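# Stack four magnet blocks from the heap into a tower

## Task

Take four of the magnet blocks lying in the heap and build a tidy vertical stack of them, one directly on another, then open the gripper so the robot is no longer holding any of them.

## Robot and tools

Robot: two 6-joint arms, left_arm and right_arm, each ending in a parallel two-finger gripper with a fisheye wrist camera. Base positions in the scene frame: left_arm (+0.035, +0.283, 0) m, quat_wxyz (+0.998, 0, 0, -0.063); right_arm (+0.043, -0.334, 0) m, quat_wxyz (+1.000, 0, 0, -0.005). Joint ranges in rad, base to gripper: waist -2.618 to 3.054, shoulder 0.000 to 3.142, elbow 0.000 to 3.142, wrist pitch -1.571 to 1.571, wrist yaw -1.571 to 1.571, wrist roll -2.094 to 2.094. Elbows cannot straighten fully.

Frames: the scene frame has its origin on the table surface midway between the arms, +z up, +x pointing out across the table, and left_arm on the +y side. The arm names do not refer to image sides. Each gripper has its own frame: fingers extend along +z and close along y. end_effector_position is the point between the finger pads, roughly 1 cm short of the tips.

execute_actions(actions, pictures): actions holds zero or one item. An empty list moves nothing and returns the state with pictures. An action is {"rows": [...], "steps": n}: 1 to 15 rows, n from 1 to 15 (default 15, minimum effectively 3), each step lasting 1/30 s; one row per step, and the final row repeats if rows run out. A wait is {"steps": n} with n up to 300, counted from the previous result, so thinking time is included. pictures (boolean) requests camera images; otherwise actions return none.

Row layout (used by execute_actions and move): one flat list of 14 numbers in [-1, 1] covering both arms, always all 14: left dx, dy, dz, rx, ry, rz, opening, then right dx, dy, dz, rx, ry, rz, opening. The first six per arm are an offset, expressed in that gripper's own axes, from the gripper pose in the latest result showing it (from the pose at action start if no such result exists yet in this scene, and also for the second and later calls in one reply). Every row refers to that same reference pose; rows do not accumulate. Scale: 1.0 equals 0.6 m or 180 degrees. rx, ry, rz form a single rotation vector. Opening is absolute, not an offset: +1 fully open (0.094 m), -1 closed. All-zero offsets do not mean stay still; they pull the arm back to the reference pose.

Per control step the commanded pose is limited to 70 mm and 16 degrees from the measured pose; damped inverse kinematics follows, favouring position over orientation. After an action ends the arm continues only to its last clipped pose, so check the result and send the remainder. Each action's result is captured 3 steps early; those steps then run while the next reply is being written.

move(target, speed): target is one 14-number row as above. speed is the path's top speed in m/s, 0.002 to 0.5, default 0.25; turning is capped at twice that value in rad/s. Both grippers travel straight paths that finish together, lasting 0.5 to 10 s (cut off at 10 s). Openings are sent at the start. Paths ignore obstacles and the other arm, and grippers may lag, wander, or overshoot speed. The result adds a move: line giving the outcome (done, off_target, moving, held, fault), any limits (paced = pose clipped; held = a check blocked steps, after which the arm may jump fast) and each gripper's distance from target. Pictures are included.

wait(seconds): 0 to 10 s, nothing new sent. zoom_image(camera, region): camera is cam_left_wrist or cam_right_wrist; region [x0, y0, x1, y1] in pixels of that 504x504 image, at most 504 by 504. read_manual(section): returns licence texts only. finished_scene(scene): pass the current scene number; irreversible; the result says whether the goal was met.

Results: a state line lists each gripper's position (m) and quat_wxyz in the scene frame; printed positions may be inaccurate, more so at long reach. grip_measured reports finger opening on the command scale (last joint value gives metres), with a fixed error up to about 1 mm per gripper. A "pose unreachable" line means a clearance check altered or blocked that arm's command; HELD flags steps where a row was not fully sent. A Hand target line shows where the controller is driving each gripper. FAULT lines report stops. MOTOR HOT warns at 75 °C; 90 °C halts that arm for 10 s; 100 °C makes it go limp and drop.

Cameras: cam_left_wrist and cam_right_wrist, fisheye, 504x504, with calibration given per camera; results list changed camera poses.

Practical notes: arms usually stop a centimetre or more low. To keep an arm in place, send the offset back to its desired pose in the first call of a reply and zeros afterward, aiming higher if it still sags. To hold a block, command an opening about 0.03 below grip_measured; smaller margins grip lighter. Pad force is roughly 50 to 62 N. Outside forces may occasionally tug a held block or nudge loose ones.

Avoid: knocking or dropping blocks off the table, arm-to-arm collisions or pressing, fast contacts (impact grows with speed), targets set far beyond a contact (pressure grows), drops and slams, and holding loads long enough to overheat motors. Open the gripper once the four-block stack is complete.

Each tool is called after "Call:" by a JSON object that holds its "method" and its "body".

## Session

Call:
{"method": "execute_actions", "body": {"actions": []}}

Scene clock: 0.00 s of 5800.00 s.
left_arm: end_effector_position=(+0.2571, +0.4942, +0.2032) grip_measured=+1.000 end_effector_quat_wxyz=(-0.110, +0.329, +0.913, +0.216) | right_arm: end_effector_position=(+0.6609, +0.0124, +0.1142) grip_measured=+1.000 end_effector_quat_wxyz=(+0.342, +0.154, +0.871, +0.317)
Joint positions: left_arm=[ 0.625  1.51   1.459 -1.328 -0.452  1.234  0.094] | right_arm=[ 0.503  2.638  2.432 -0.396 -0.066  0.878  0.094]
Joint velocities: left_arm=[-0.002 -0.002 -0.002  0.022  0.007 -0.022  0.   ] | right_arm=[ 0.012  0.007 -0.002  0.051 -0.022  0.022  0.   ]
Hand target (left_arm): +0.257, +0.494, +0.207; -0.106, +0.326, +0.913, +0.220
Hand target (right_arm): +0.663, +0.013, +0.130; +0.354, +0.150, +0.865, +0.323
camera_calibration (this result's frames):
cam_left_wrist: T_world_to_cam=[[-0.424335, -0.809595, -0.405581, 0.584729], [-0.741385, 0.0534635, 0.668946, 0.052204], [-0.519892, 0.584549, -0.622908, 0.090137], [0, 0, 0, 1]] pos_world=[0.333686, 0.417913, 0.25838]
cam_right_wrist: T_world_to_cam=[[-0.103452, -0.782689, -0.613756, 0.140837], [-0.978347, 0.191289, -0.0790341, 0.686261], [0.179264, 0.592289, -0.78553, 0.0910242], [0, 0, 0, 1]] pos_world=[0.669654, -0.0749552, 0.21218]

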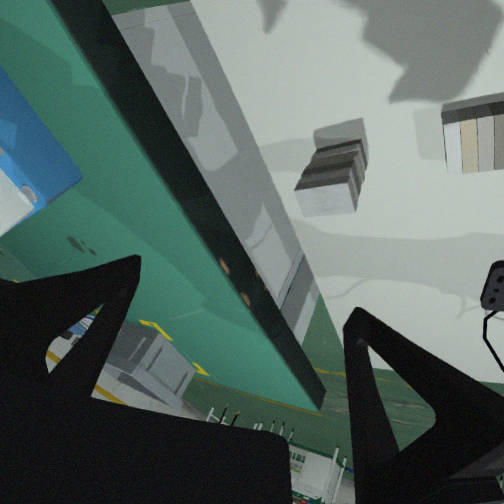

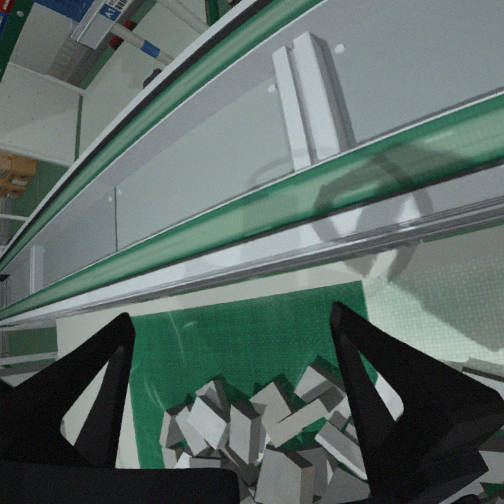

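Call:
{"method": "move", "body": {"target": [0,0,0,0,0,0,1,0.132,-0.088,-0.412,0.311,0.067,0.255,1], "speed": 0.35}}

Scene clock: 2.67 s of 5800.00 s.
left_arm: end_effector_position=(+0.2571, +0.4942, +0.2032) grip_measured=+1.000 end_effector_quat_wxyz=(-0.110, +0.329, +0.913, +0.216) | right_arm: end_effector_position=(+0.4299, -0.0922, +0.1727) grip_measured=+1.000 end_effector_quat_wxyz=(+0.025, +0.571, +0.818, +0.069)
Joint positions: left_arm=[ 0.625  1.51   1.459 -1.328 -0.452  1.234  0.094] | right_arm=[ 0.563  2.249  2.391 -1.566 -0.01   1.773  0.094]
Joint velocities: left_arm=[-0.002 -0.007 -0.007 -0.007 -0.037  0.022  0.   ] | right_arm=[-0.012 -0.027 -0.007 -0.022  0.007 -0.022  0.   ]
Hand target (left_arm): +0.257, +0.494, +0.203; -0.110, +0.329, +0.913, +0.216
Hand target (right_arm): +0.426, -0.097, +0.177; +0.023, +0.576, +0.814, +0.068
Off the commanded pose (left_arm): 0.000 m, 0 deg.
Off the commanded pose (right_arm): 0.010 m, 8 deg.
joint sent to its limit (right arm) — the command would take joint 4 (wrist pitch) past its lower limit, so that joint was sent only as far as its limit.
Kept back: nothing.
move: off_target (right_arm)
camera_calibration (this result's frames):
cam_left_wrist: T_world_to_cam=[[-0.424335, -0.809595, -0.405581, 0.584729], [-0.741385, 0.0534635, 0.668946, 0.052204], [-0.519892, 0.584549, -0.622908, 0.090137], [0, 0, 0, 1]] pos_world=[0.333686, 0.417913, 0.25838]
cam_right_wrist: T_world_to_cam=[[-0.936653, -0.34379, -0.0670057, 0.375261], [-0.316879, 0.750233, 0.580291, 0.138219], [-0.149228, 0.564764, -0.811648, 0.383553], [0, 0, 0, 1]] pos_world=[0.452525, -0.191303, 0.256248]

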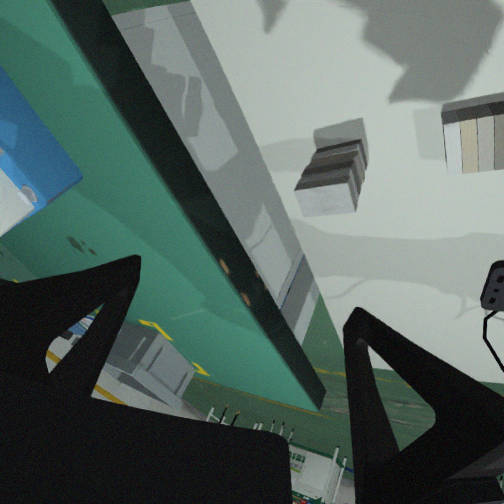

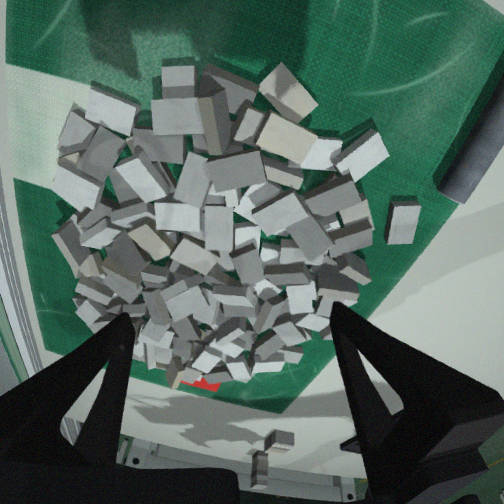

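Call:
{"method": "zoom_image", "body": {"camera": "cam_right_wrist", "region": [140, 40, 440, 280]}}

Region (140, 40, 440, 280) of cam_right_wrist's 504x504 image, scaled by 1.680, with more detail than that image has; it fills the top 403 rows of this view, and the rest is white.

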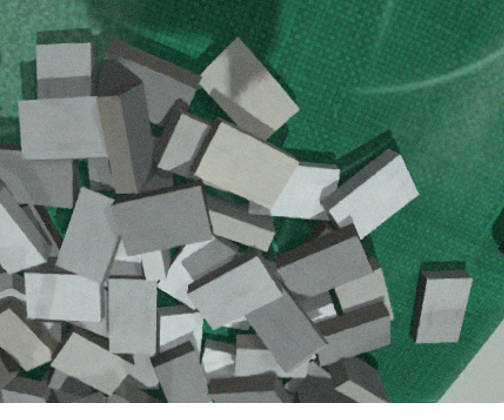

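Call:
{"method": "move", "body": {"target": [0,0,0,0,0,0,1,-0.068,-0.168,0.125,0.039,0.041,-0.67,-0.2], "speed": 0.5}}

Call:
{"method": "move", "body": {"target": [0,0,0,0,0,0,1,0.005,0,0.03,0,-0.08,0,-0.2]}}

Scene clock: 5.90 s of 5800.00 s.
left_arm: end_effector_position=(+0.2571, +0.4942, +0.2032) grip_measured=+1.000 end_effector_quat_wxyz=(-0.110, +0.329, +0.913, +0.216) | right_arm: end_effector_position=(+0.3547, -0.1534, +0.0752) grip_measured=-0.198 end_effector_quat_wxyz=(-0.015, -0.432, +0.902, +0.004)
Joint positions: left_arm=[ 0.625  1.51   1.459 -1.328 -0.452  1.234  0.094] | right_arm=[ 0.528  1.953  1.553 -1.201 -0.011 -0.376  0.038]
Joint velocities: left_arm=[ 0.007  0.007 -0.012  0.051  0.007 -0.066  0.   ] | right_arm=[ 0.012 -0.007 -0.007  0.007 -0.022 -0.139  0.001]
Hand target (left_arm): +0.257, +0.494, +0.203; -0.110, +0.329, +0.913, +0.216
Hand target (right_arm): +0.359, -0.158, +0.081; +0.000, -0.429, +0.903, +0.002
Off the commanded pose (left_arm): 0.000 m, 0 deg.
Off the commanded pose (right_arm): 0.010 m, 2 deg.
Kept back: nothing.
move: done
camera_calibration (this result's frames):
cam_left_wrist: T_world_to_cam=[[-0.424335, -0.809595, -0.405581, 0.584729], [-0.741385, 0.0534635, 0.668946, 0.052204], [-0.519892, 0.584549, -0.622908, 0.090137], [0, 0, 0, 1]] pos_world=[0.333686, 0.417913, 0.25838]
cam_right_wrist: T_world_to_cam=[[0.779208, -0.624426, 0.0541085, -0.38349], [-0.538228, -0.622401, 0.568267, 0.0857273], [-0.321164, -0.471921, -0.821063, 0.230411], [0, 0, 0, 1]] pos_world=[0.418959, -0.0773684, 0.161216]

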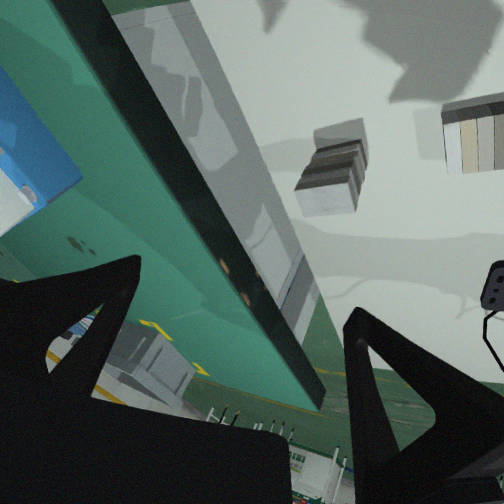

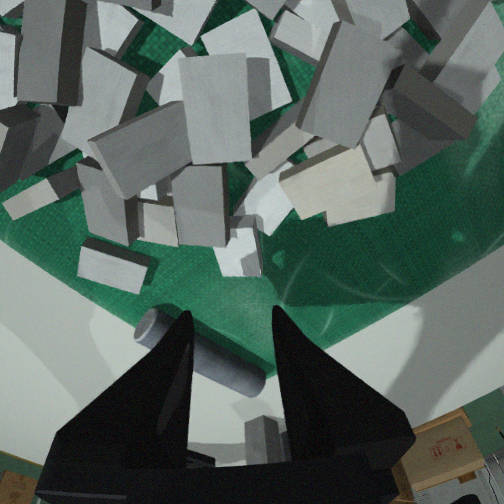

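Scene clock: 7.17 s of 5800.00 s.
left_arm: end_effector_position=(+0.2571, +0.4942, +0.2032) grip_measured=+1.000 end_effector_quat_wxyz=(-0.110, +0.329, +0.913, +0.216) | right_arm: end_effector_position=(+0.3507, -0.1561, +0.0505) grip_measured=-0.198 end_effector_quat_wxyz=(+0.084, -0.431, +0.897, +0.050)
Joint positions: left_arm=[ 0.625  1.51   1.459 -1.328 -0.452  1.234  0.094] | right_arm=[ 0.485  1.777  1.204 -0.826 -0.095 -0.412  0.038]
Joint velocities: left_arm=[-0.002 -0.017  0.012 -0.066 -0.022 -0.051  0.   ] | right_arm=[-0.007 -0.002  0.017 -0.051  0.007 -0.037  0.001]
Hand target (left_arm): +0.257, +0.494, +0.203; -0.110, +0.329, +0.913, +0.216
Hand target (right_arm): +0.352, -0.156, +0.056; +0.098, -0.430, +0.896, +0.058
Off the commanded pose (left_arm): 0.000 m, 0 deg.
Off the commanded pose (right_arm): 0.007 m, 2 deg.
Kept back: nothing.
move: done
camera_calibration (this result's frames):
cam_left_wrist: T_world_to_cam=[[-0.424335, -0.809595, -0.405581, 0.584729], [-0.741385, 0.0534635, 0.668946, 0.052204], [-0.519892, 0.584549, -0.622908, 0.090137], [0, 0, 0, 1]] pos_world=[0.333686, 0.417913, 0.25838]
cam_right_wrist: T_world_to_cam=[[0.770877, -0.634431, 0.0569764, -0.379543], [-0.60512, -0.701444, 0.376571, 0.116671], [-0.198943, -0.324768, -0.924634, 0.192851], [0, 0, 0, 1]] pos_world=[0.401547, -0.0963241, 0.156007]

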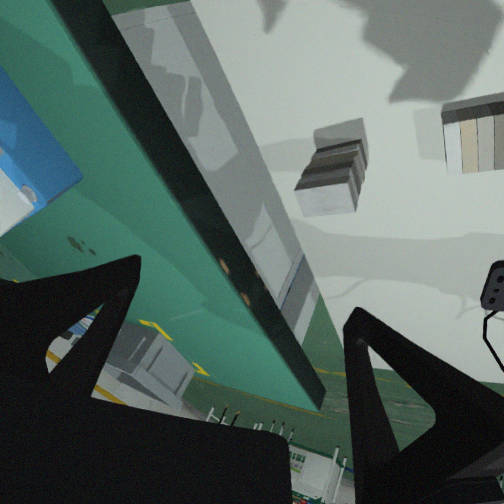

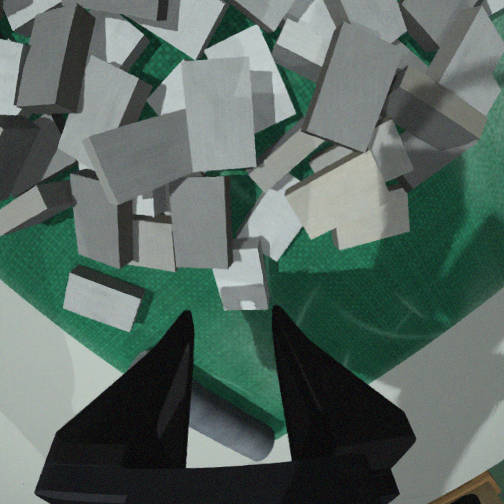

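Call:
{"method": "move", "body": {"target": [0,0,0,0,0,0,1,0.008,-0.011,0.052,0,0,-0.04,-0.22], "speed": 0.08}}

Scene clock: 8.63 s of 5800.00 s.
left_arm: end_effector_position=(+0.2571, +0.4942, +0.2032) grip_measured=+1.000 end_effector_quat_wxyz=(-0.110, +0.329, +0.913, +0.216) | right_arm: end_effector_position=(+0.3552, -0.1562, +0.0227) grip_measured=-0.218 end_effector_quat_wxyz=(+0.086, -0.487, +0.868, +0.044)
Joint positions: left_arm=[ 0.625  1.51   1.459 -1.328 -0.452  1.234  0.094] | right_arm=[ 0.479  1.833  1.156 -0.725 -0.095 -0.546  0.037]
Joint velocities: left_arm=[-0.002  0.012  0.017 -0.051 -0.051 -0.081  0.   ] | right_arm=[-0.007  0.017 -0.012  0.007  0.022 -0.037 -0.   ]
Hand target (left_arm): +0.257, +0.494, +0.203; -0.110, +0.329, +0.913, +0.216
Hand target (right_arm): +0.357, -0.159, +0.019; +0.087, -0.486, +0.869, +0.044
Off the commanded pose (left_arm): 0.000 m, 0 deg.
Off the commanded pose (right_arm): 0.005 m, 0 deg.
Kept back: nothing.
move: done
camera_calibration (this result's frames):
cam_left_wrist: T_world_to_cam=[[-0.424335, -0.809595, -0.405581, 0.584729], [-0.741385, 0.0534635, 0.668946, 0.052204], [-0.519892, 0.584549, -0.622908, 0.090137], [0, 0, 0, 1]] pos_world=[0.333686, 0.417913, 0.25838]
cam_right_wrist: T_world_to_cam=[[0.84274, -0.532132, 0.0813992, -0.391597], [-0.520308, -0.766385, 0.37674, 0.0895573], [-0.138092, -0.359847, -0.922736, 0.140946], [0, 0, 0, 1]] pos_world=[0.396075, -0.0890267, 0.128192]

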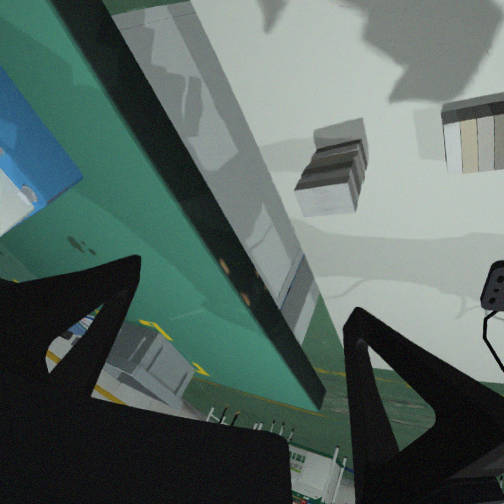

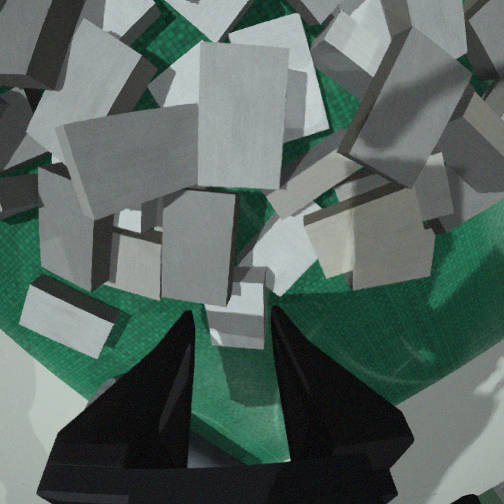

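Call:
{"method": "move", "body": {"target": [0,0,0,0,0,0,1,0.003,-0.004,0.015,0,0,0.012,-0.3], "speed": 0.05}}

Call:
{"method": "move", "body": {"target": [0,0,0,0,0,0,1,0,0,0,0,0,0,-0.53]}}

Call:
{"method": "move", "body": {"target": [0,0,0,0,0,0,1,0.035,0,-0.025,0,0,0,-0.53], "speed": 0.08}}

Call:
{"method": "move", "body": {"target": [0,0,0,0,0,0,1,-0.01,0,-0.09,0,0.075,0,-0.53], "speed": 0.2}}

Scene clock: 9.60 s of 5800.00 s.
left_arm: end_effector_position=(+0.2571, +0.4942, +0.2032) grip_measured=+1.000 end_effector_quat_wxyz=(-0.110, +0.329, +0.913, +0.216) | right_arm: end_effector_position=(+0.3576, -0.1550, +0.0181) grip_measured=-0.298 end_effector_quat_wxyz=(+0.086, -0.477, +0.873, +0.045)
Joint positions: left_arm=[ 0.625  1.51   1.459 -1.328 -0.452  1.234  0.094] | right_arm=[ 0.479  1.849  1.156 -0.707 -0.095 -0.524  0.033]
Joint velocities: left_arm=[-0.012 -0.007 -0.017  0.037 -0.022  0.11   0.   ] | right_arm=[ 0.017  0.007 -0.002  0.037 -0.066  0.066 -0.001]
Hand target (left_arm): +0.257, +0.494, +0.203; -0.110, +0.329, +0.913, +0.216
Hand target (right_arm): +0.357, -0.158, +0.014; +0.085, -0.471, +0.877, +0.046
Off the commanded pose (left_arm): 0.000 m, 0 deg.
Off the commanded pose (right_arm): 0.005 m, 1 deg.
Kept back: nothing.
move: done
camera_calibration (this result's frames):
cam_left_wrist: T_world_to_cam=[[-0.424335, -0.809595, -0.405581, 0.584729], [-0.741385, 0.0534635, 0.668946, 0.052204], [-0.519892, 0.584549, -0.622908, 0.090137], [0, 0, 0, 1]] pos_world=[0.333686, 0.417913, 0.25838]
cam_right_wrist: T_world_to_cam=[[0.83096, -0.55086, 0.0778326, -0.391207], [-0.53627, -0.755886, 0.375568, 0.100797], [-0.148053, -0.353822, -0.923521, 0.141971], [0, 0, 0, 1]] pos_world=[0.400151, -0.0890773, 0.123706]

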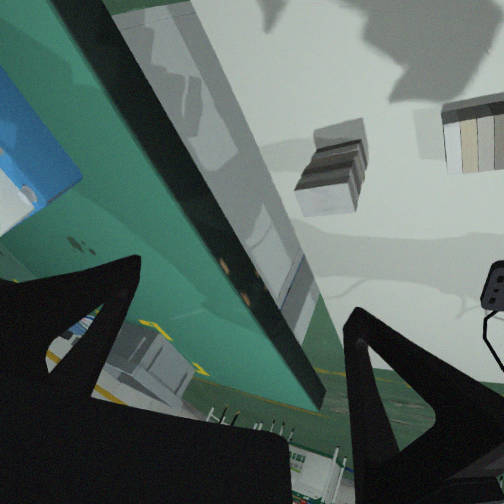

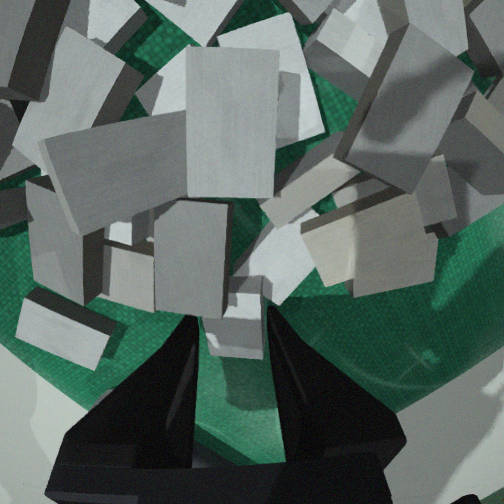

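Scene clock: 10.10 s of 5800.00 s.
left_arm: end_effector_position=(+0.2571, +0.4942, +0.2032) grip_measured=+1.000 end_effector_quat_wxyz=(-0.110, +0.329, +0.913, +0.216) | right_arm: end_effector_position=(+0.3575, -0.1553, +0.0181) grip_measured=-0.470 end_effector_quat_wxyz=(+0.086, -0.477, +0.874, +0.044)
Joint positions: left_arm=[ 0.625  1.51   1.459 -1.328 -0.452  1.234  0.094] | right_arm=[ 0.479  1.849  1.156 -0.708 -0.094 -0.523  0.025]
Joint velocities: left_arm=[ 0.017  0.017 -0.027 -0.066 -0.007  0.066  0.   ] | right_arm=[ 0.002 -0.007 -0.012 -0.066  0.037 -0.037 -0.   ]
Hand target (left_arm): +0.257, +0.494, +0.203; -0.110, +0.329, +0.913, +0.216
Hand target (right_arm): +0.358, -0.155, +0.018; +0.086, -0.477, +0.873, +0.045
Off the commanded pose (left_arm): 0.000 m, 0 deg.
Off the commanded pose (right_arm): 0.000 m, 0 deg.
Kept back: nothing.
move: done
camera_calibration (this result's frames):
cam_left_wrist: T_world_to_cam=[[-0.424335, -0.809595, -0.405581, 0.584729], [-0.741385, 0.0534635, 0.668946, 0.052204], [-0.519892, 0.584549, -0.622908, 0.090137], [0, 0, 0, 1]] pos_world=[0.333686, 0.417913, 0.25838]
cam_right_wrist: T_world_to_cam=[[0.830666, -0.55123, 0.0783609, -0.39125], [-0.536611, -0.755089, 0.376683, 0.100804], [-0.148469, -0.354947, -0.923022, 0.141785], [0, 0, 0, 1]] pos_world=[0.400141, -0.0892271, 0.123559]

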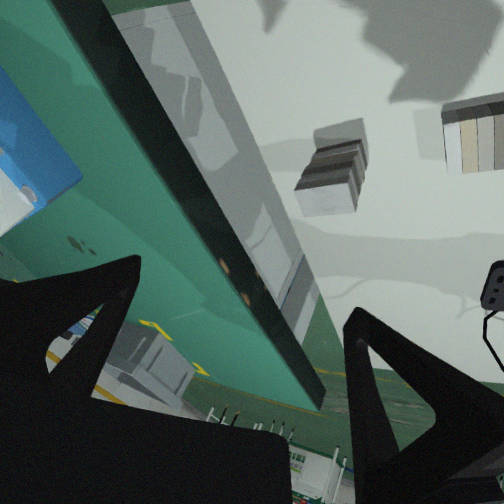

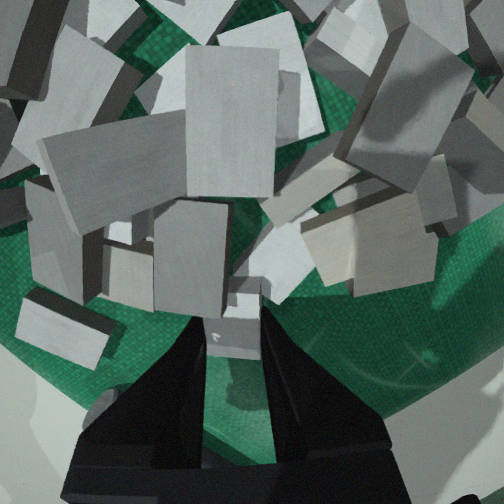

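Scene clock: 10.87 s of 5800.00 s.
left_arm: end_effector_position=(+0.2571, +0.4942, +0.2032) grip_measured=+1.000 end_effector_quat_wxyz=(-0.110, +0.329, +0.913, +0.216) | right_arm: end_effector_position=(+0.3441, -0.1724, +0.0219) grip_measured=-0.470 end_effector_quat_wxyz=(+0.077, -0.477, +0.874, +0.043)
Joint positions: left_arm=[ 0.625  1.51   1.459 -1.328 -0.452  1.234  0.094] | right_arm=[ 0.451  1.788  1.098 -0.731 -0.094 -0.551  0.025]
Joint velocities: left_arm=[-0.012 -0.017  0.012 -0.081  0.022 -0.007  0.   ] | right_arm=[ 0.002 -0.007 -0.002 -0.051  0.007  0.022 -0.001]
Hand target (left_arm): +0.257, +0.494, +0.203; -0.110, +0.329, +0.913, +0.216
Hand target (right_arm): +0.344, -0.175, +0.028; +0.086, -0.477, +0.874, +0.044
Off the commanded pose (left_arm): 0.000 m, 0 deg.
Off the commanded pose (right_arm): 0.007 m, 1 deg.
Kept back: nothing.
move: done
camera_calibration (this result's frames):
cam_left_wrist: T_world_to_cam=[[-0.424335, -0.809595, -0.405581, 0.584729], [-0.741385, 0.0534635, 0.668946, 0.052204], [-0.519892, 0.584549, -0.622908, 0.090137], [0, 0, 0, 1]] pos_world=[0.333686, 0.417913, 0.25838]
cam_right_wrist: T_world_to_cam=[[0.831851, -0.550115, 0.0734616, -0.389975], [-0.531189, -0.750806, 0.392592, 0.0777599], [-0.160816, -0.3656, -0.916774, 0.13953], [0, 0, 0, 1]] pos_world=[0.388145, -0.105136, 0.126038]

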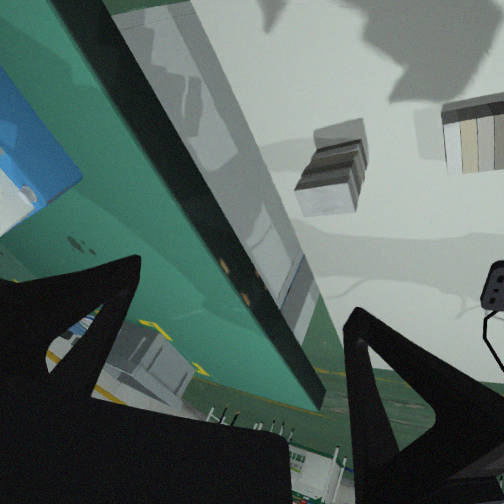

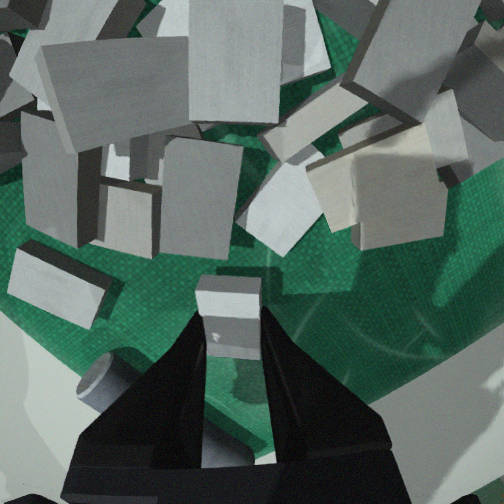

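Scene clock: 12.17 s of 5800.00 s.
left_arm: end_effector_position=(+0.2571, +0.4942, +0.2032) grip_measured=+1.000 end_effector_quat_wxyz=(-0.110, +0.329, +0.913, +0.216) | right_arm: end_effector_position=(+0.3359, -0.1802, +0.0697) grip_measured=-0.470 end_effector_quat_wxyz=(-0.038, -0.476, +0.878, -0.009)
Joint positions: left_arm=[ 0.625  1.51   1.459 -1.328 -0.452  1.234  0.094] | right_arm=[ 0.501  1.888  1.44  -1.198  0.018 -0.502  0.025]
Joint velocities: left_arm=[ 0.002  0.002  0.002 -0.007 -0.095  0.022  0.   ] | right_arm=[ 0.002 -0.002 -0.007 -0.051 -0.037 -0.051 -0.   ]
Hand target (left_arm): +0.257, +0.494, +0.203; -0.110, +0.329, +0.913, +0.216
Hand target (right_arm): +0.341, -0.175, +0.076; -0.027, -0.478, +0.878, -0.013
Off the commanded pose (left_arm): 0.000 m, 0 deg.
Off the commanded pose (right_arm): 0.010 m, 1 deg.
Kept back: nothing.
move: done
camera_calibration (this result's frames):
cam_left_wrist: T_world_to_cam=[[-0.424335, -0.809595, -0.405581, 0.584729], [-0.741385, 0.0534635, 0.668946, 0.052204], [-0.519892, 0.584549, -0.622908, 0.090137], [0, 0, 0, 1]] pos_world=[0.333686, 0.417913, 0.25838]
cam_right_wrist: T_world_to_cam=[[0.839444, -0.540654, 0.0550118, -0.39052], [-0.457133, -0.647752, 0.609464, 0.0273014], [-0.293875, -0.536759, -0.790903, 0.184237], [0, 0, 0, 1]] pos_world=[0.394442, -0.0945608, 0.150557]

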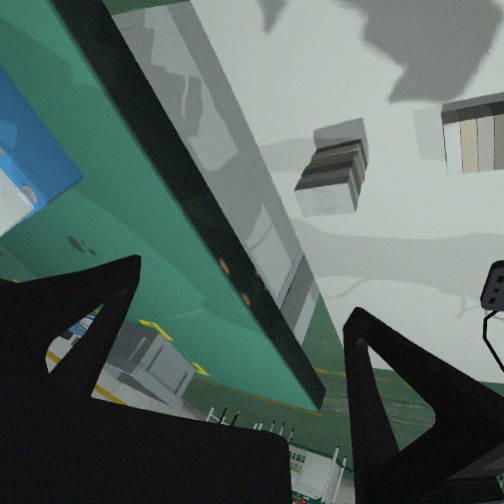

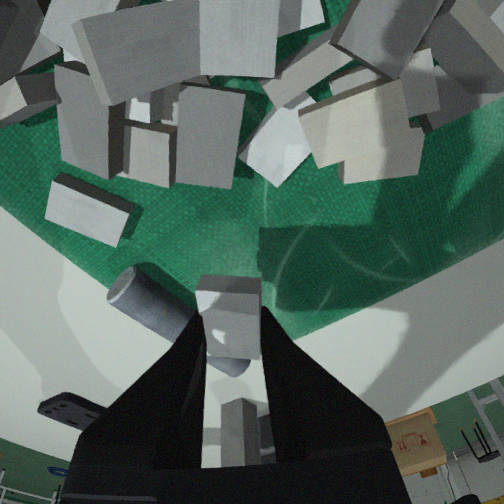

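Call:
{"method": "move", "body": {"target": [0,0,0,0,0,0,1,-0.047,0.13,-0.01,0.017,-0.03,-0.34,-0.53], "speed": 0.35}}

Scene clock: 14.53 s of 5800.00 s.
left_arm: end_effector_position=(+0.2571, +0.4942, +0.2032) grip_measured=+1.000 end_effector_quat_wxyz=(-0.110, +0.329, +0.913, +0.216) | right_arm: end_effector_position=(+0.2907, -0.1200, +0.0668) grip_measured=-0.470 end_effector_quat_wxyz=(+0.003, +0.854, -0.521, -0.003)
Joint positions: left_arm=[ 0.625  1.51   1.459 -1.328 -0.452  1.234  0.094] | right_arm=[ 0.719  1.816  1.338 -1.101 -0.004 -1.337  0.025]
Joint velocities: left_arm=[ 0.007 -0.012 -0.002  0.081  0.007 -0.037  0.   ] | right_arm=[ 0.002 -0.007 -0.002  0.007  0.007 -0.037  0.001]
Hand target (left_arm): +0.257, +0.494, +0.203; -0.110, +0.329, +0.913, +0.216
Hand target (right_arm): +0.287, -0.115, +0.073; -0.012, +0.858, -0.514, -0.010
Off the commanded pose (left_arm): 0.000 m, 0 deg.
Off the commanded pose (right_arm): 0.011 m, 2 deg.
Kept back: nothing.
move: off_target (right_arm)
camera_calibration (this result's frames):
cam_left_wrist: T_world_to_cam=[[-0.424335, -0.809595, -0.405581, 0.584729], [-0.741385, 0.0534635, 0.668946, 0.052204], [-0.519892, 0.584549, -0.622908, 0.090137], [0, 0, 0, 1]] pos_world=[0.333686, 0.417913, 0.25838]
cam_right_wrist: T_world_to_cam=[[0.887342, 0.456314, 0.0663433, -0.214906], [0.350193, -0.760485, 0.546835, -0.196595], [0.299981, -0.461997, -0.834608, 0.040304], [0, 0, 0, 1]] pos_world=[0.247451, -0.0328224, 0.1554]

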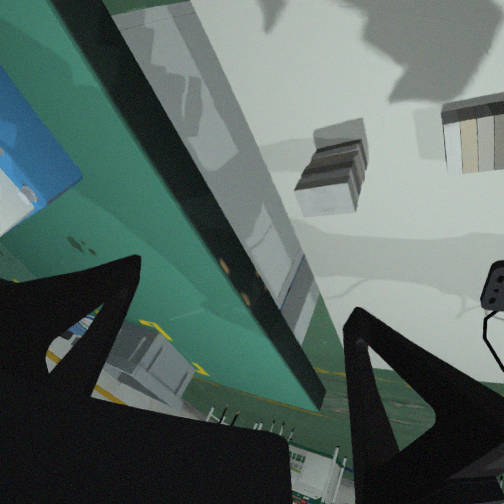

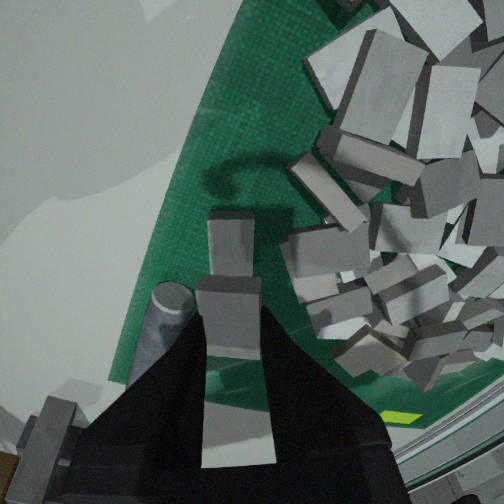

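Call:
{"method": "move", "body": {"target": [0,0,0,0,0,0,1,-0.008,0,0.068,0,-0.012,0,-0.53], "speed": 0.1}}

Call:
{"method": "zoom_image", "body": {"camera": "cam_right_wrist", "region": [150, 210, 320, 380]}}

Scene clock: 15.77 s of 5800.00 s.
left_arm: end_effector_position=(+0.2571, +0.4942, +0.2032) grip_measured=+1.000 end_effector_quat_wxyz=(-0.110, +0.329, +0.913, +0.216) | right_arm: end_effector_position=(+0.2899, -0.1174, +0.0270) grip_measured=-0.470 end_effector_quat_wxyz=(-0.001, +0.854, -0.520, -0.009)
Joint positions: left_arm=[ 0.625  1.51   1.459 -1.328 -0.452  1.234  0.094] | right_arm=[ 0.719  1.863  1.232 -0.944 -0.018 -1.34   0.025]
Joint velocities: left_arm=[-0.012 -0.002 -0.022 -0.066 -0.022 -0.022  0.   ] | right_arm=[-0.012 -0.002  0.022 -0.007 -0.022  0.007 -0.   ]
Hand target (left_arm): +0.257, +0.494, +0.203; -0.110, +0.329, +0.913, +0.216
Hand target (right_arm): +0.289, -0.116, +0.026; -0.006, +0.853, -0.521, -0.019
Off the commanded pose (left_arm): 0.000 m, 0 deg.
Off the commanded pose (right_arm): 0.003 m, 1 deg.
Kept back: nothing.
move: done
camera_calibration (this result's frames):
cam_left_wrist: T_world_to_cam=[[-0.424335, -0.809595, -0.405581, 0.584729], [-0.741385, 0.0534635, 0.668946, 0.052204], [-0.519892, 0.584549, -0.622908, 0.090137], [0, 0, 0, 1]] pos_world=[0.333686, 0.417913, 0.25838]
cam_right_wrist: T_world_to_cam=[[0.8867, 0.45737, 0.0676478, -0.212493], [0.354823, -0.766971, 0.534654, -0.174376], [0.296419, -0.450075, -0.842359, 0.011136], [0, 0, 0, 1]] pos_world=[0.246989, -0.0315417, 0.116986]

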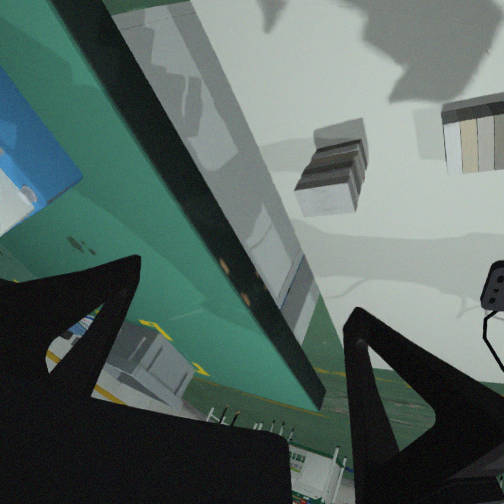

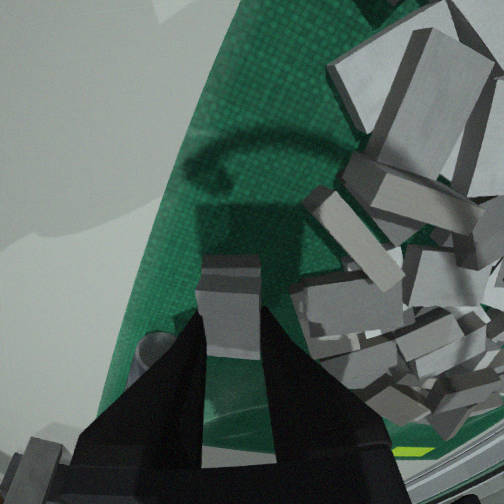

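Region (150, 210, 320, 380) of cam_right_wrist's 504x504 image, scaled by 2.965, with more detail than that image has.

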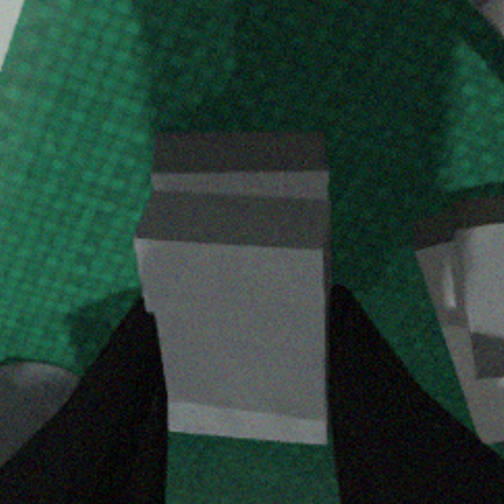

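Call:
{"method": "move", "body": {"target": [0,0,0,0,0,0,1,-0.004,-0.002,0.013,0,0,0,-0.53], "speed": 0.04}}

Call:
{"method": "move", "body": {"target": [0,0,0,0,0,0,1,0,0,0,0,0,0,-0.25]}}

Call:
{"method": "move", "body": {"target": [0,0,0,0,0,0,1,0,0,-0.11,0,0,0,-0.25]}}

Call:
{"method": "move", "body": {"target": [0,0,0,0,0,0,1,0.065,-0.11,-0.02,0,0,0.378,-0.25], "speed": 0.5}}

Call:
{"method": "move", "body": {"target": [0,0,0,0,0,0,1,0,0,0.01,0,-0.11,0,-0.25]}}

Scene clock: 16.73 s of 5800.00 s.
left_arm: end_effector_position=(+0.2571, +0.4942, +0.2032) grip_measured=+1.000 end_effector_quat_wxyz=(-0.110, +0.329, +0.913, +0.216) | right_arm: end_effector_position=(+0.2916, -0.1160, +0.0248) grip_measured=-0.470 end_effector_quat_wxyz=(-0.003, +0.854, -0.520, -0.008)
Joint positions: left_arm=[ 0.625  1.51   1.459 -1.328 -0.452  1.234  0.094] | right_arm=[ 0.719  1.87   1.232 -0.932 -0.018 -1.34   0.025]
Joint velocities: left_arm=[-0.007  0.002  0.002  0.037  0.037 -0.007  0.   ] | right_arm=[-0.002 -0.002 -0.012  0.022 -0.007  0.066 -0.   ]
Hand target (left_arm): +0.257, +0.494, +0.203; -0.110, +0.329, +0.913, +0.216
Hand target (right_arm): +0.290, -0.115, +0.019; -0.001, +0.854, -0.520, -0.009
Off the commanded pose (left_arm): 0.000 m, 0 deg.
Off the commanded pose (right_arm): 0.006 m, 0 deg.
Kept back: nothing.
move: done
camera_calibration (this result's frames):
cam_left_wrist: T_world_to_cam=[[-0.424335, -0.809595, -0.405581, 0.584729], [-0.741385, 0.0534635, 0.668946, 0.052204], [-0.519892, 0.584549, -0.622908, 0.090137], [0, 0, 0, 1]] pos_world=[0.333686, 0.417913, 0.25838]
cam_right_wrist: T_world_to_cam=[[0.886478, 0.45718, 0.0717215, -0.214508], [0.353121, -0.76843, 0.533687, -0.172325], [0.299104, -0.447775, -0.842636, 0.00888042], [0, 0, 0, 1]] pos_world=[0.248352, -0.0303745, 0.114835]

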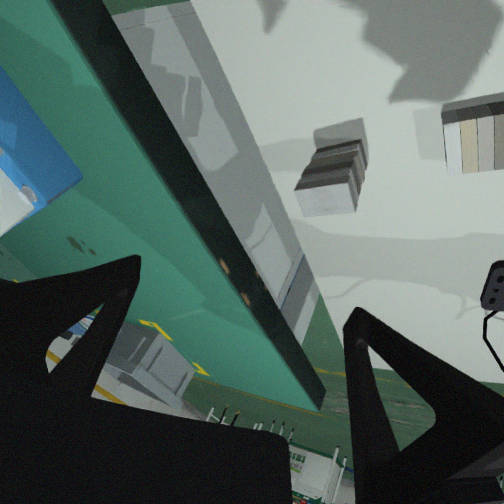

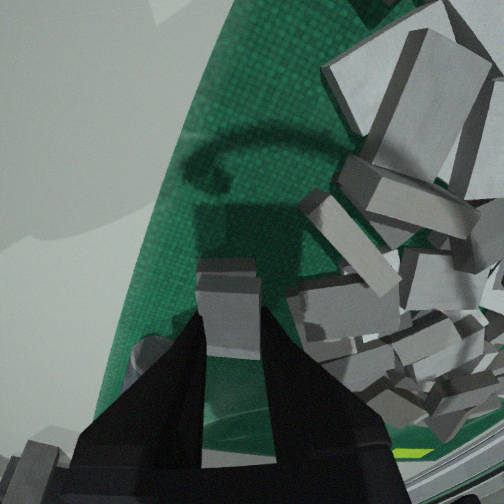

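Scene clock: 17.23 s of 5800.00 s.
left_arm: end_effector_position=(+0.2571, +0.4942, +0.2032) grip_measured=+1.000 end_effector_quat_wxyz=(-0.110, +0.329, +0.913, +0.216) | right_arm: end_effector_position=(+0.2916, -0.1160, +0.0248) grip_measured=-0.252 end_effector_quat_wxyz=(-0.003, +0.854, -0.520, -0.008)
Joint positions: left_arm=[ 0.625  1.51   1.459 -1.328 -0.452  1.234  0.094] | right_arm=[ 0.719  1.87   1.232 -0.932 -0.018 -1.34   0.035]
Joint velocities: left_arm=[-0.007 -0.007 -0.002 -0.051 -0.022  0.051  0.   ] | right_arm=[-0.007  0.002 -0.007  0.051 -0.051 -0.051 -0.001]
Hand target (left_arm): +0.257, +0.494, +0.203; -0.110, +0.329, +0.913, +0.216
Hand target (right_arm): +0.292, -0.116, +0.025; -0.003, +0.854, -0.520, -0.008
Off the commanded pose (left_arm): 0.000 m, 0 deg.
Off the commanded pose (right_arm): 0.000 m, 0 deg.
Kept back: nothing.
move: done
camera_calibration (this result's frames):
cam_left_wrist: T_world_to_cam=[[-0.424335, -0.809595, -0.405581, 0.584729], [-0.741385, 0.0534635, 0.668946, 0.052204], [-0.519892, 0.584549, -0.622908, 0.090137], [0, 0, 0, 1]] pos_world=[0.333686, 0.417913, 0.25838]
cam_right_wrist: T_world_to_cam=[[0.886478, 0.45718, 0.0717215, -0.214508], [0.353121, -0.76843, 0.533687, -0.172325], [0.299104, -0.447775, -0.842636, 0.00888042], [0, 0, 0, 1]] pos_world=[0.248352, -0.0303745, 0.114835]

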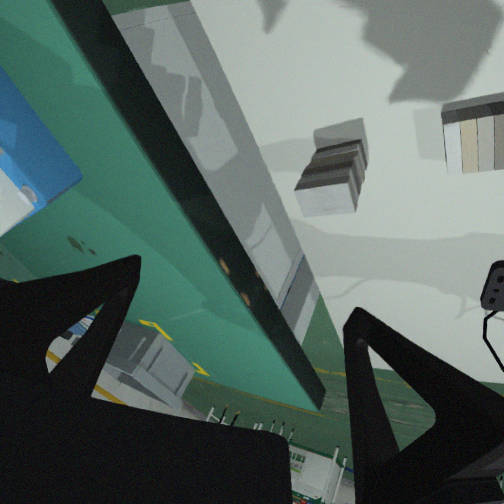

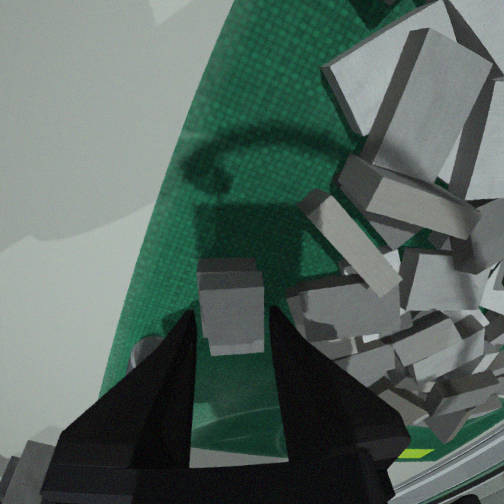

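Scene clock: 18.30 s of 5800.00 s.
left_arm: end_effector_position=(+0.2571, +0.4942, +0.2032) grip_measured=+1.000 end_effector_quat_wxyz=(-0.110, +0.329, +0.913, +0.216) | right_arm: end_effector_position=(+0.2885, -0.1187, +0.0818) grip_measured=-0.252 end_effector_quat_wxyz=(+0.006, +0.854, -0.520, -0.011)
Joint positions: left_arm=[ 0.625  1.51   1.459 -1.328 -0.452  1.234  0.094] | right_arm=[ 0.719  1.811  1.392 -1.17  -0.017 -1.34   0.035]
Joint velocities: left_arm=[-0.012  0.012  0.027 -0.037 -0.022 -0.007  0.   ] | right_arm=[-0.007  0.017 -0.007 -0.051 -0.037 -0.022 -0.001]
Hand target (left_arm): +0.257, +0.494, +0.203; -0.110, +0.329, +0.913, +0.216
Hand target (right_arm): +0.291, -0.117, +0.091; -0.003, +0.854, -0.520, -0.008
Off the commanded pose (left_arm): 0.000 m, 0 deg.
Off the commanded pose (right_arm): 0.010 m, 1 deg.
Kept back: nothing.
move: done
camera_calibration (this result's frames):
cam_left_wrist: T_world_to_cam=[[-0.424335, -0.809595, -0.405581, 0.584729], [-0.741385, 0.0534635, 0.668946, 0.052204], [-0.519892, 0.584549, -0.622908, 0.090137], [0, 0, 0, 1]] pos_world=[0.333686, 0.417913, 0.25838]
cam_right_wrist: T_world_to_cam=[[0.887366, 0.457977, 0.053283, -0.213272], [0.360755, -0.761622, 0.53832, -0.205554], [0.287119, -0.458464, -0.841055, 0.0587104], [0, 0, 0, 1]] pos_world=[0.246548, -0.0319641, 0.171396]

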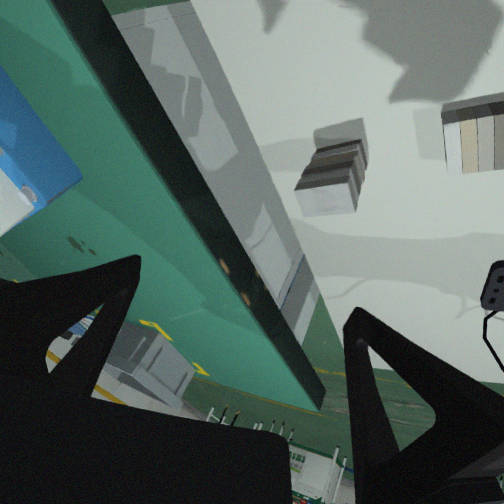

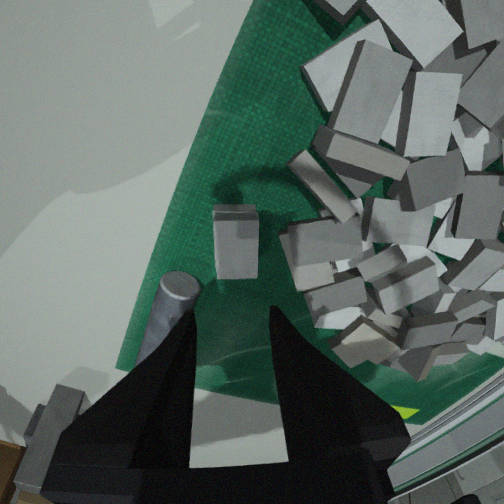

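Scene clock: 20.20 s of 5800.00 s.
left_arm: end_effector_position=(+0.2571, +0.4942, +0.2032) grip_measured=+1.000 end_effector_quat_wxyz=(-0.110, +0.329, +0.913, +0.216) | right_arm: end_effector_position=(+0.3580, -0.1233, +0.0886) grip_measured=-0.252 end_effector_quat_wxyz=(-0.019, -0.425, +0.905, +0.006)
Joint positions: left_arm=[ 0.625  1.51   1.459 -1.328 -0.452  1.234  0.094] | right_arm=[ 0.59   2.027  1.713 -1.293 -0.017 -0.298  0.035]
Joint velocities: left_arm=[ 0.002  0.007 -0.022 -0.022  0.007 -0.037  0.   ] | right_arm=[-0.002  0.002 -0.002 -0.081 -0.051 -0.022 -0.001]
Hand target (left_arm): +0.257, +0.494, +0.203; -0.110, +0.329, +0.913, +0.216
Hand target (right_arm): +0.365, -0.123, +0.094; -0.010, -0.417, +0.909, +0.007
Off the commanded pose (left_arm): 0.000 m, 0 deg.
Off the commanded pose (right_arm): 0.008 m, 1 deg.
Kept back: nothing.
move: done
camera_calibration (this result's frames):
cam_left_wrist: T_world_to_cam=[[-0.424335, -0.809595, -0.405581, 0.584729], [-0.741385, 0.0534635, 0.668946, 0.052204], [-0.519892, 0.584549, -0.622908, 0.090137], [0, 0, 0, 1]] pos_world=[0.333686, 0.417913, 0.25838]
cam_right_wrist: T_world_to_cam=[[0.769463, -0.636882, 0.0480379, -0.365564], [-0.543109, -0.612879, 0.573944, 0.101002], [-0.336093, -0.467719, -0.817484, 0.262247], [0, 0, 0, 1]] pos_world=[0.424283, -0.0482611, 0.173974]

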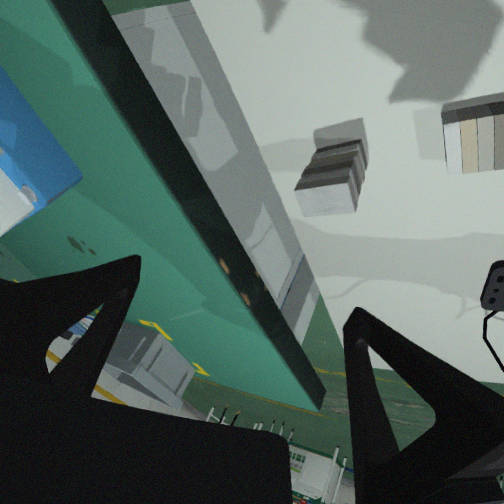

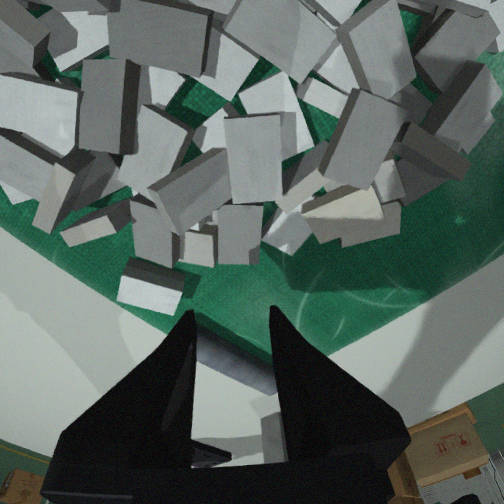

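Scene clock: 21.60 s of 5800.00 s.
left_arm: end_effector_position=(+0.2571, +0.4942, +0.2032) grip_measured=+1.000 end_effector_quat_wxyz=(-0.110, +0.329, +0.913, +0.216) | right_arm: end_effector_position=(+0.3554, -0.1235, +0.0741) grip_measured=-0.252 end_effector_quat_wxyz=(+0.122, -0.421, +0.896, +0.069)
Joint positions: left_arm=[ 0.625  1.51   1.459 -1.328 -0.452  1.234  0.094] | right_arm=[ 0.548  1.757  1.258 -0.813 -0.113 -0.326  0.035]
Joint velocities: left_arm=[ 0.012 -0.007  0.017 -0.022 -0.037 -0.022  0.   ] | right_arm=[ 0.007 -0.002  0.002  0.007 -0.022 -0.007 -0.001]
Hand target (left_arm): +0.257, +0.494, +0.203; -0.110, +0.329, +0.913, +0.216
Hand target (right_arm): +0.357, -0.123, +0.081; +0.137, -0.420, +0.894, +0.078
Off the commanded pose (left_arm): 0.000 m, 0 deg.
Off the commanded pose (right_arm): 0.009 m, 2 deg.
Kept back: nothing.
move: done
camera_calibration (this result's frames):
cam_left_wrist: T_world_to_cam=[[-0.424335, -0.809595, -0.405581, 0.584729], [-0.741385, 0.0534635, 0.668946, 0.052204], [-0.519892, 0.584549, -0.622908, 0.090137], [0, 0, 0, 1]] pos_world=[0.333686, 0.417913, 0.25838]
cam_right_wrist: T_world_to_cam=[[0.757224, -0.651165, 0.0509472, -0.360622], [-0.634111, -0.714207, 0.296329, 0.148158], [-0.156572, -0.256694, -0.953726, 0.221762], [0, 0, 0, 1]] pos_world=[0.401742, -0.0720844, 0.185969]

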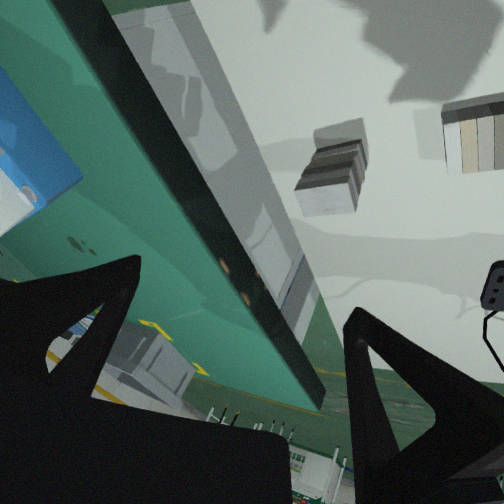

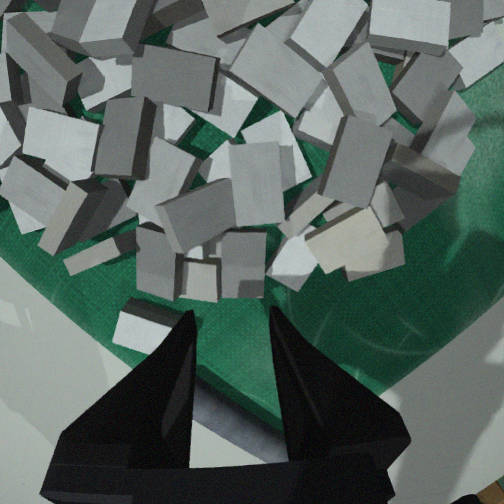

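Call:
{"method": "move", "body": {"target": [0,0,0,0,0,0,1,-0.01,-0.013,0.066,0,0,0,-0.28], "speed": 0.08}}

Scene clock: 22.83 s of 5800.00 s.
left_arm: end_effector_position=(+0.2571, +0.4942, +0.2032) grip_measured=+1.000 end_effector_quat_wxyz=(-0.110, +0.329, +0.913, +0.216) | right_arm: end_effector_position=(+0.3711, -0.1141, +0.0408) grip_measured=-0.278 end_effector_quat_wxyz=(+0.120, -0.421, +0.897, +0.069)
Joint positions: left_arm=[ 0.625  1.51   1.459 -1.328 -0.452  1.234  0.094] | right_arm=[ 0.548  1.866  1.258 -0.709 -0.113 -0.326  0.034]
Joint velocities: left_arm=[ 0.002 -0.017  0.017 -0.022  0.022  0.007  0.   ] | right_arm=[-0.012  0.007  0.002  0.007  0.022  0.022 -0.001]
Hand target (left_arm): +0.257, +0.494, +0.203; -0.110, +0.329, +0.913, +0.216
Hand target (right_arm): +0.372, -0.115, +0.038; +0.122, -0.421, +0.896, +0.069
Off the commanded pose (left_arm): 0.000 m, 0 deg.
Off the commanded pose (right_arm): 0.003 m, 0 deg.
Kept back: nothing.
move: done
camera_calibration (this result's frames):
cam_left_wrist: T_world_to_cam=[[-0.424335, -0.809595, -0.405581, 0.584729], [-0.741385, 0.0534635, 0.668946, 0.052204], [-0.519892, 0.584549, -0.622908, 0.090137], [0, 0, 0, 1]] pos_world=[0.333686, 0.417913, 0.25838]
cam_right_wrist: T_world_to_cam=[[0.757493, -0.650991, 0.0491453, -0.364689], [-0.632813, -0.713664, 0.300386, 0.174175], [-0.160476, -0.25864, -0.952551, 0.196061], [0, 0, 0, 1]] pos_world=[0.417933, -0.0623975, 0.152361]

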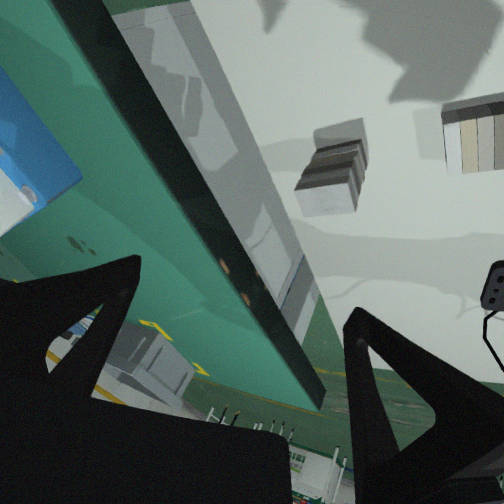

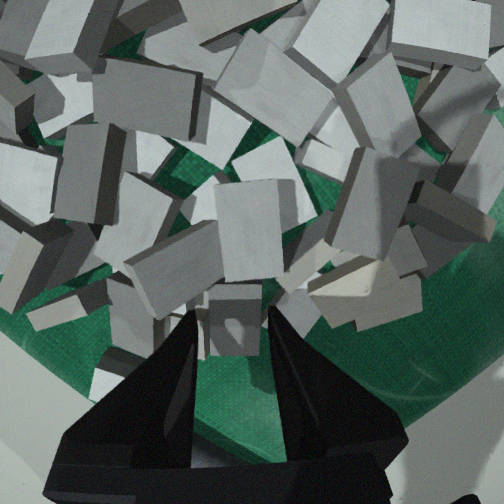

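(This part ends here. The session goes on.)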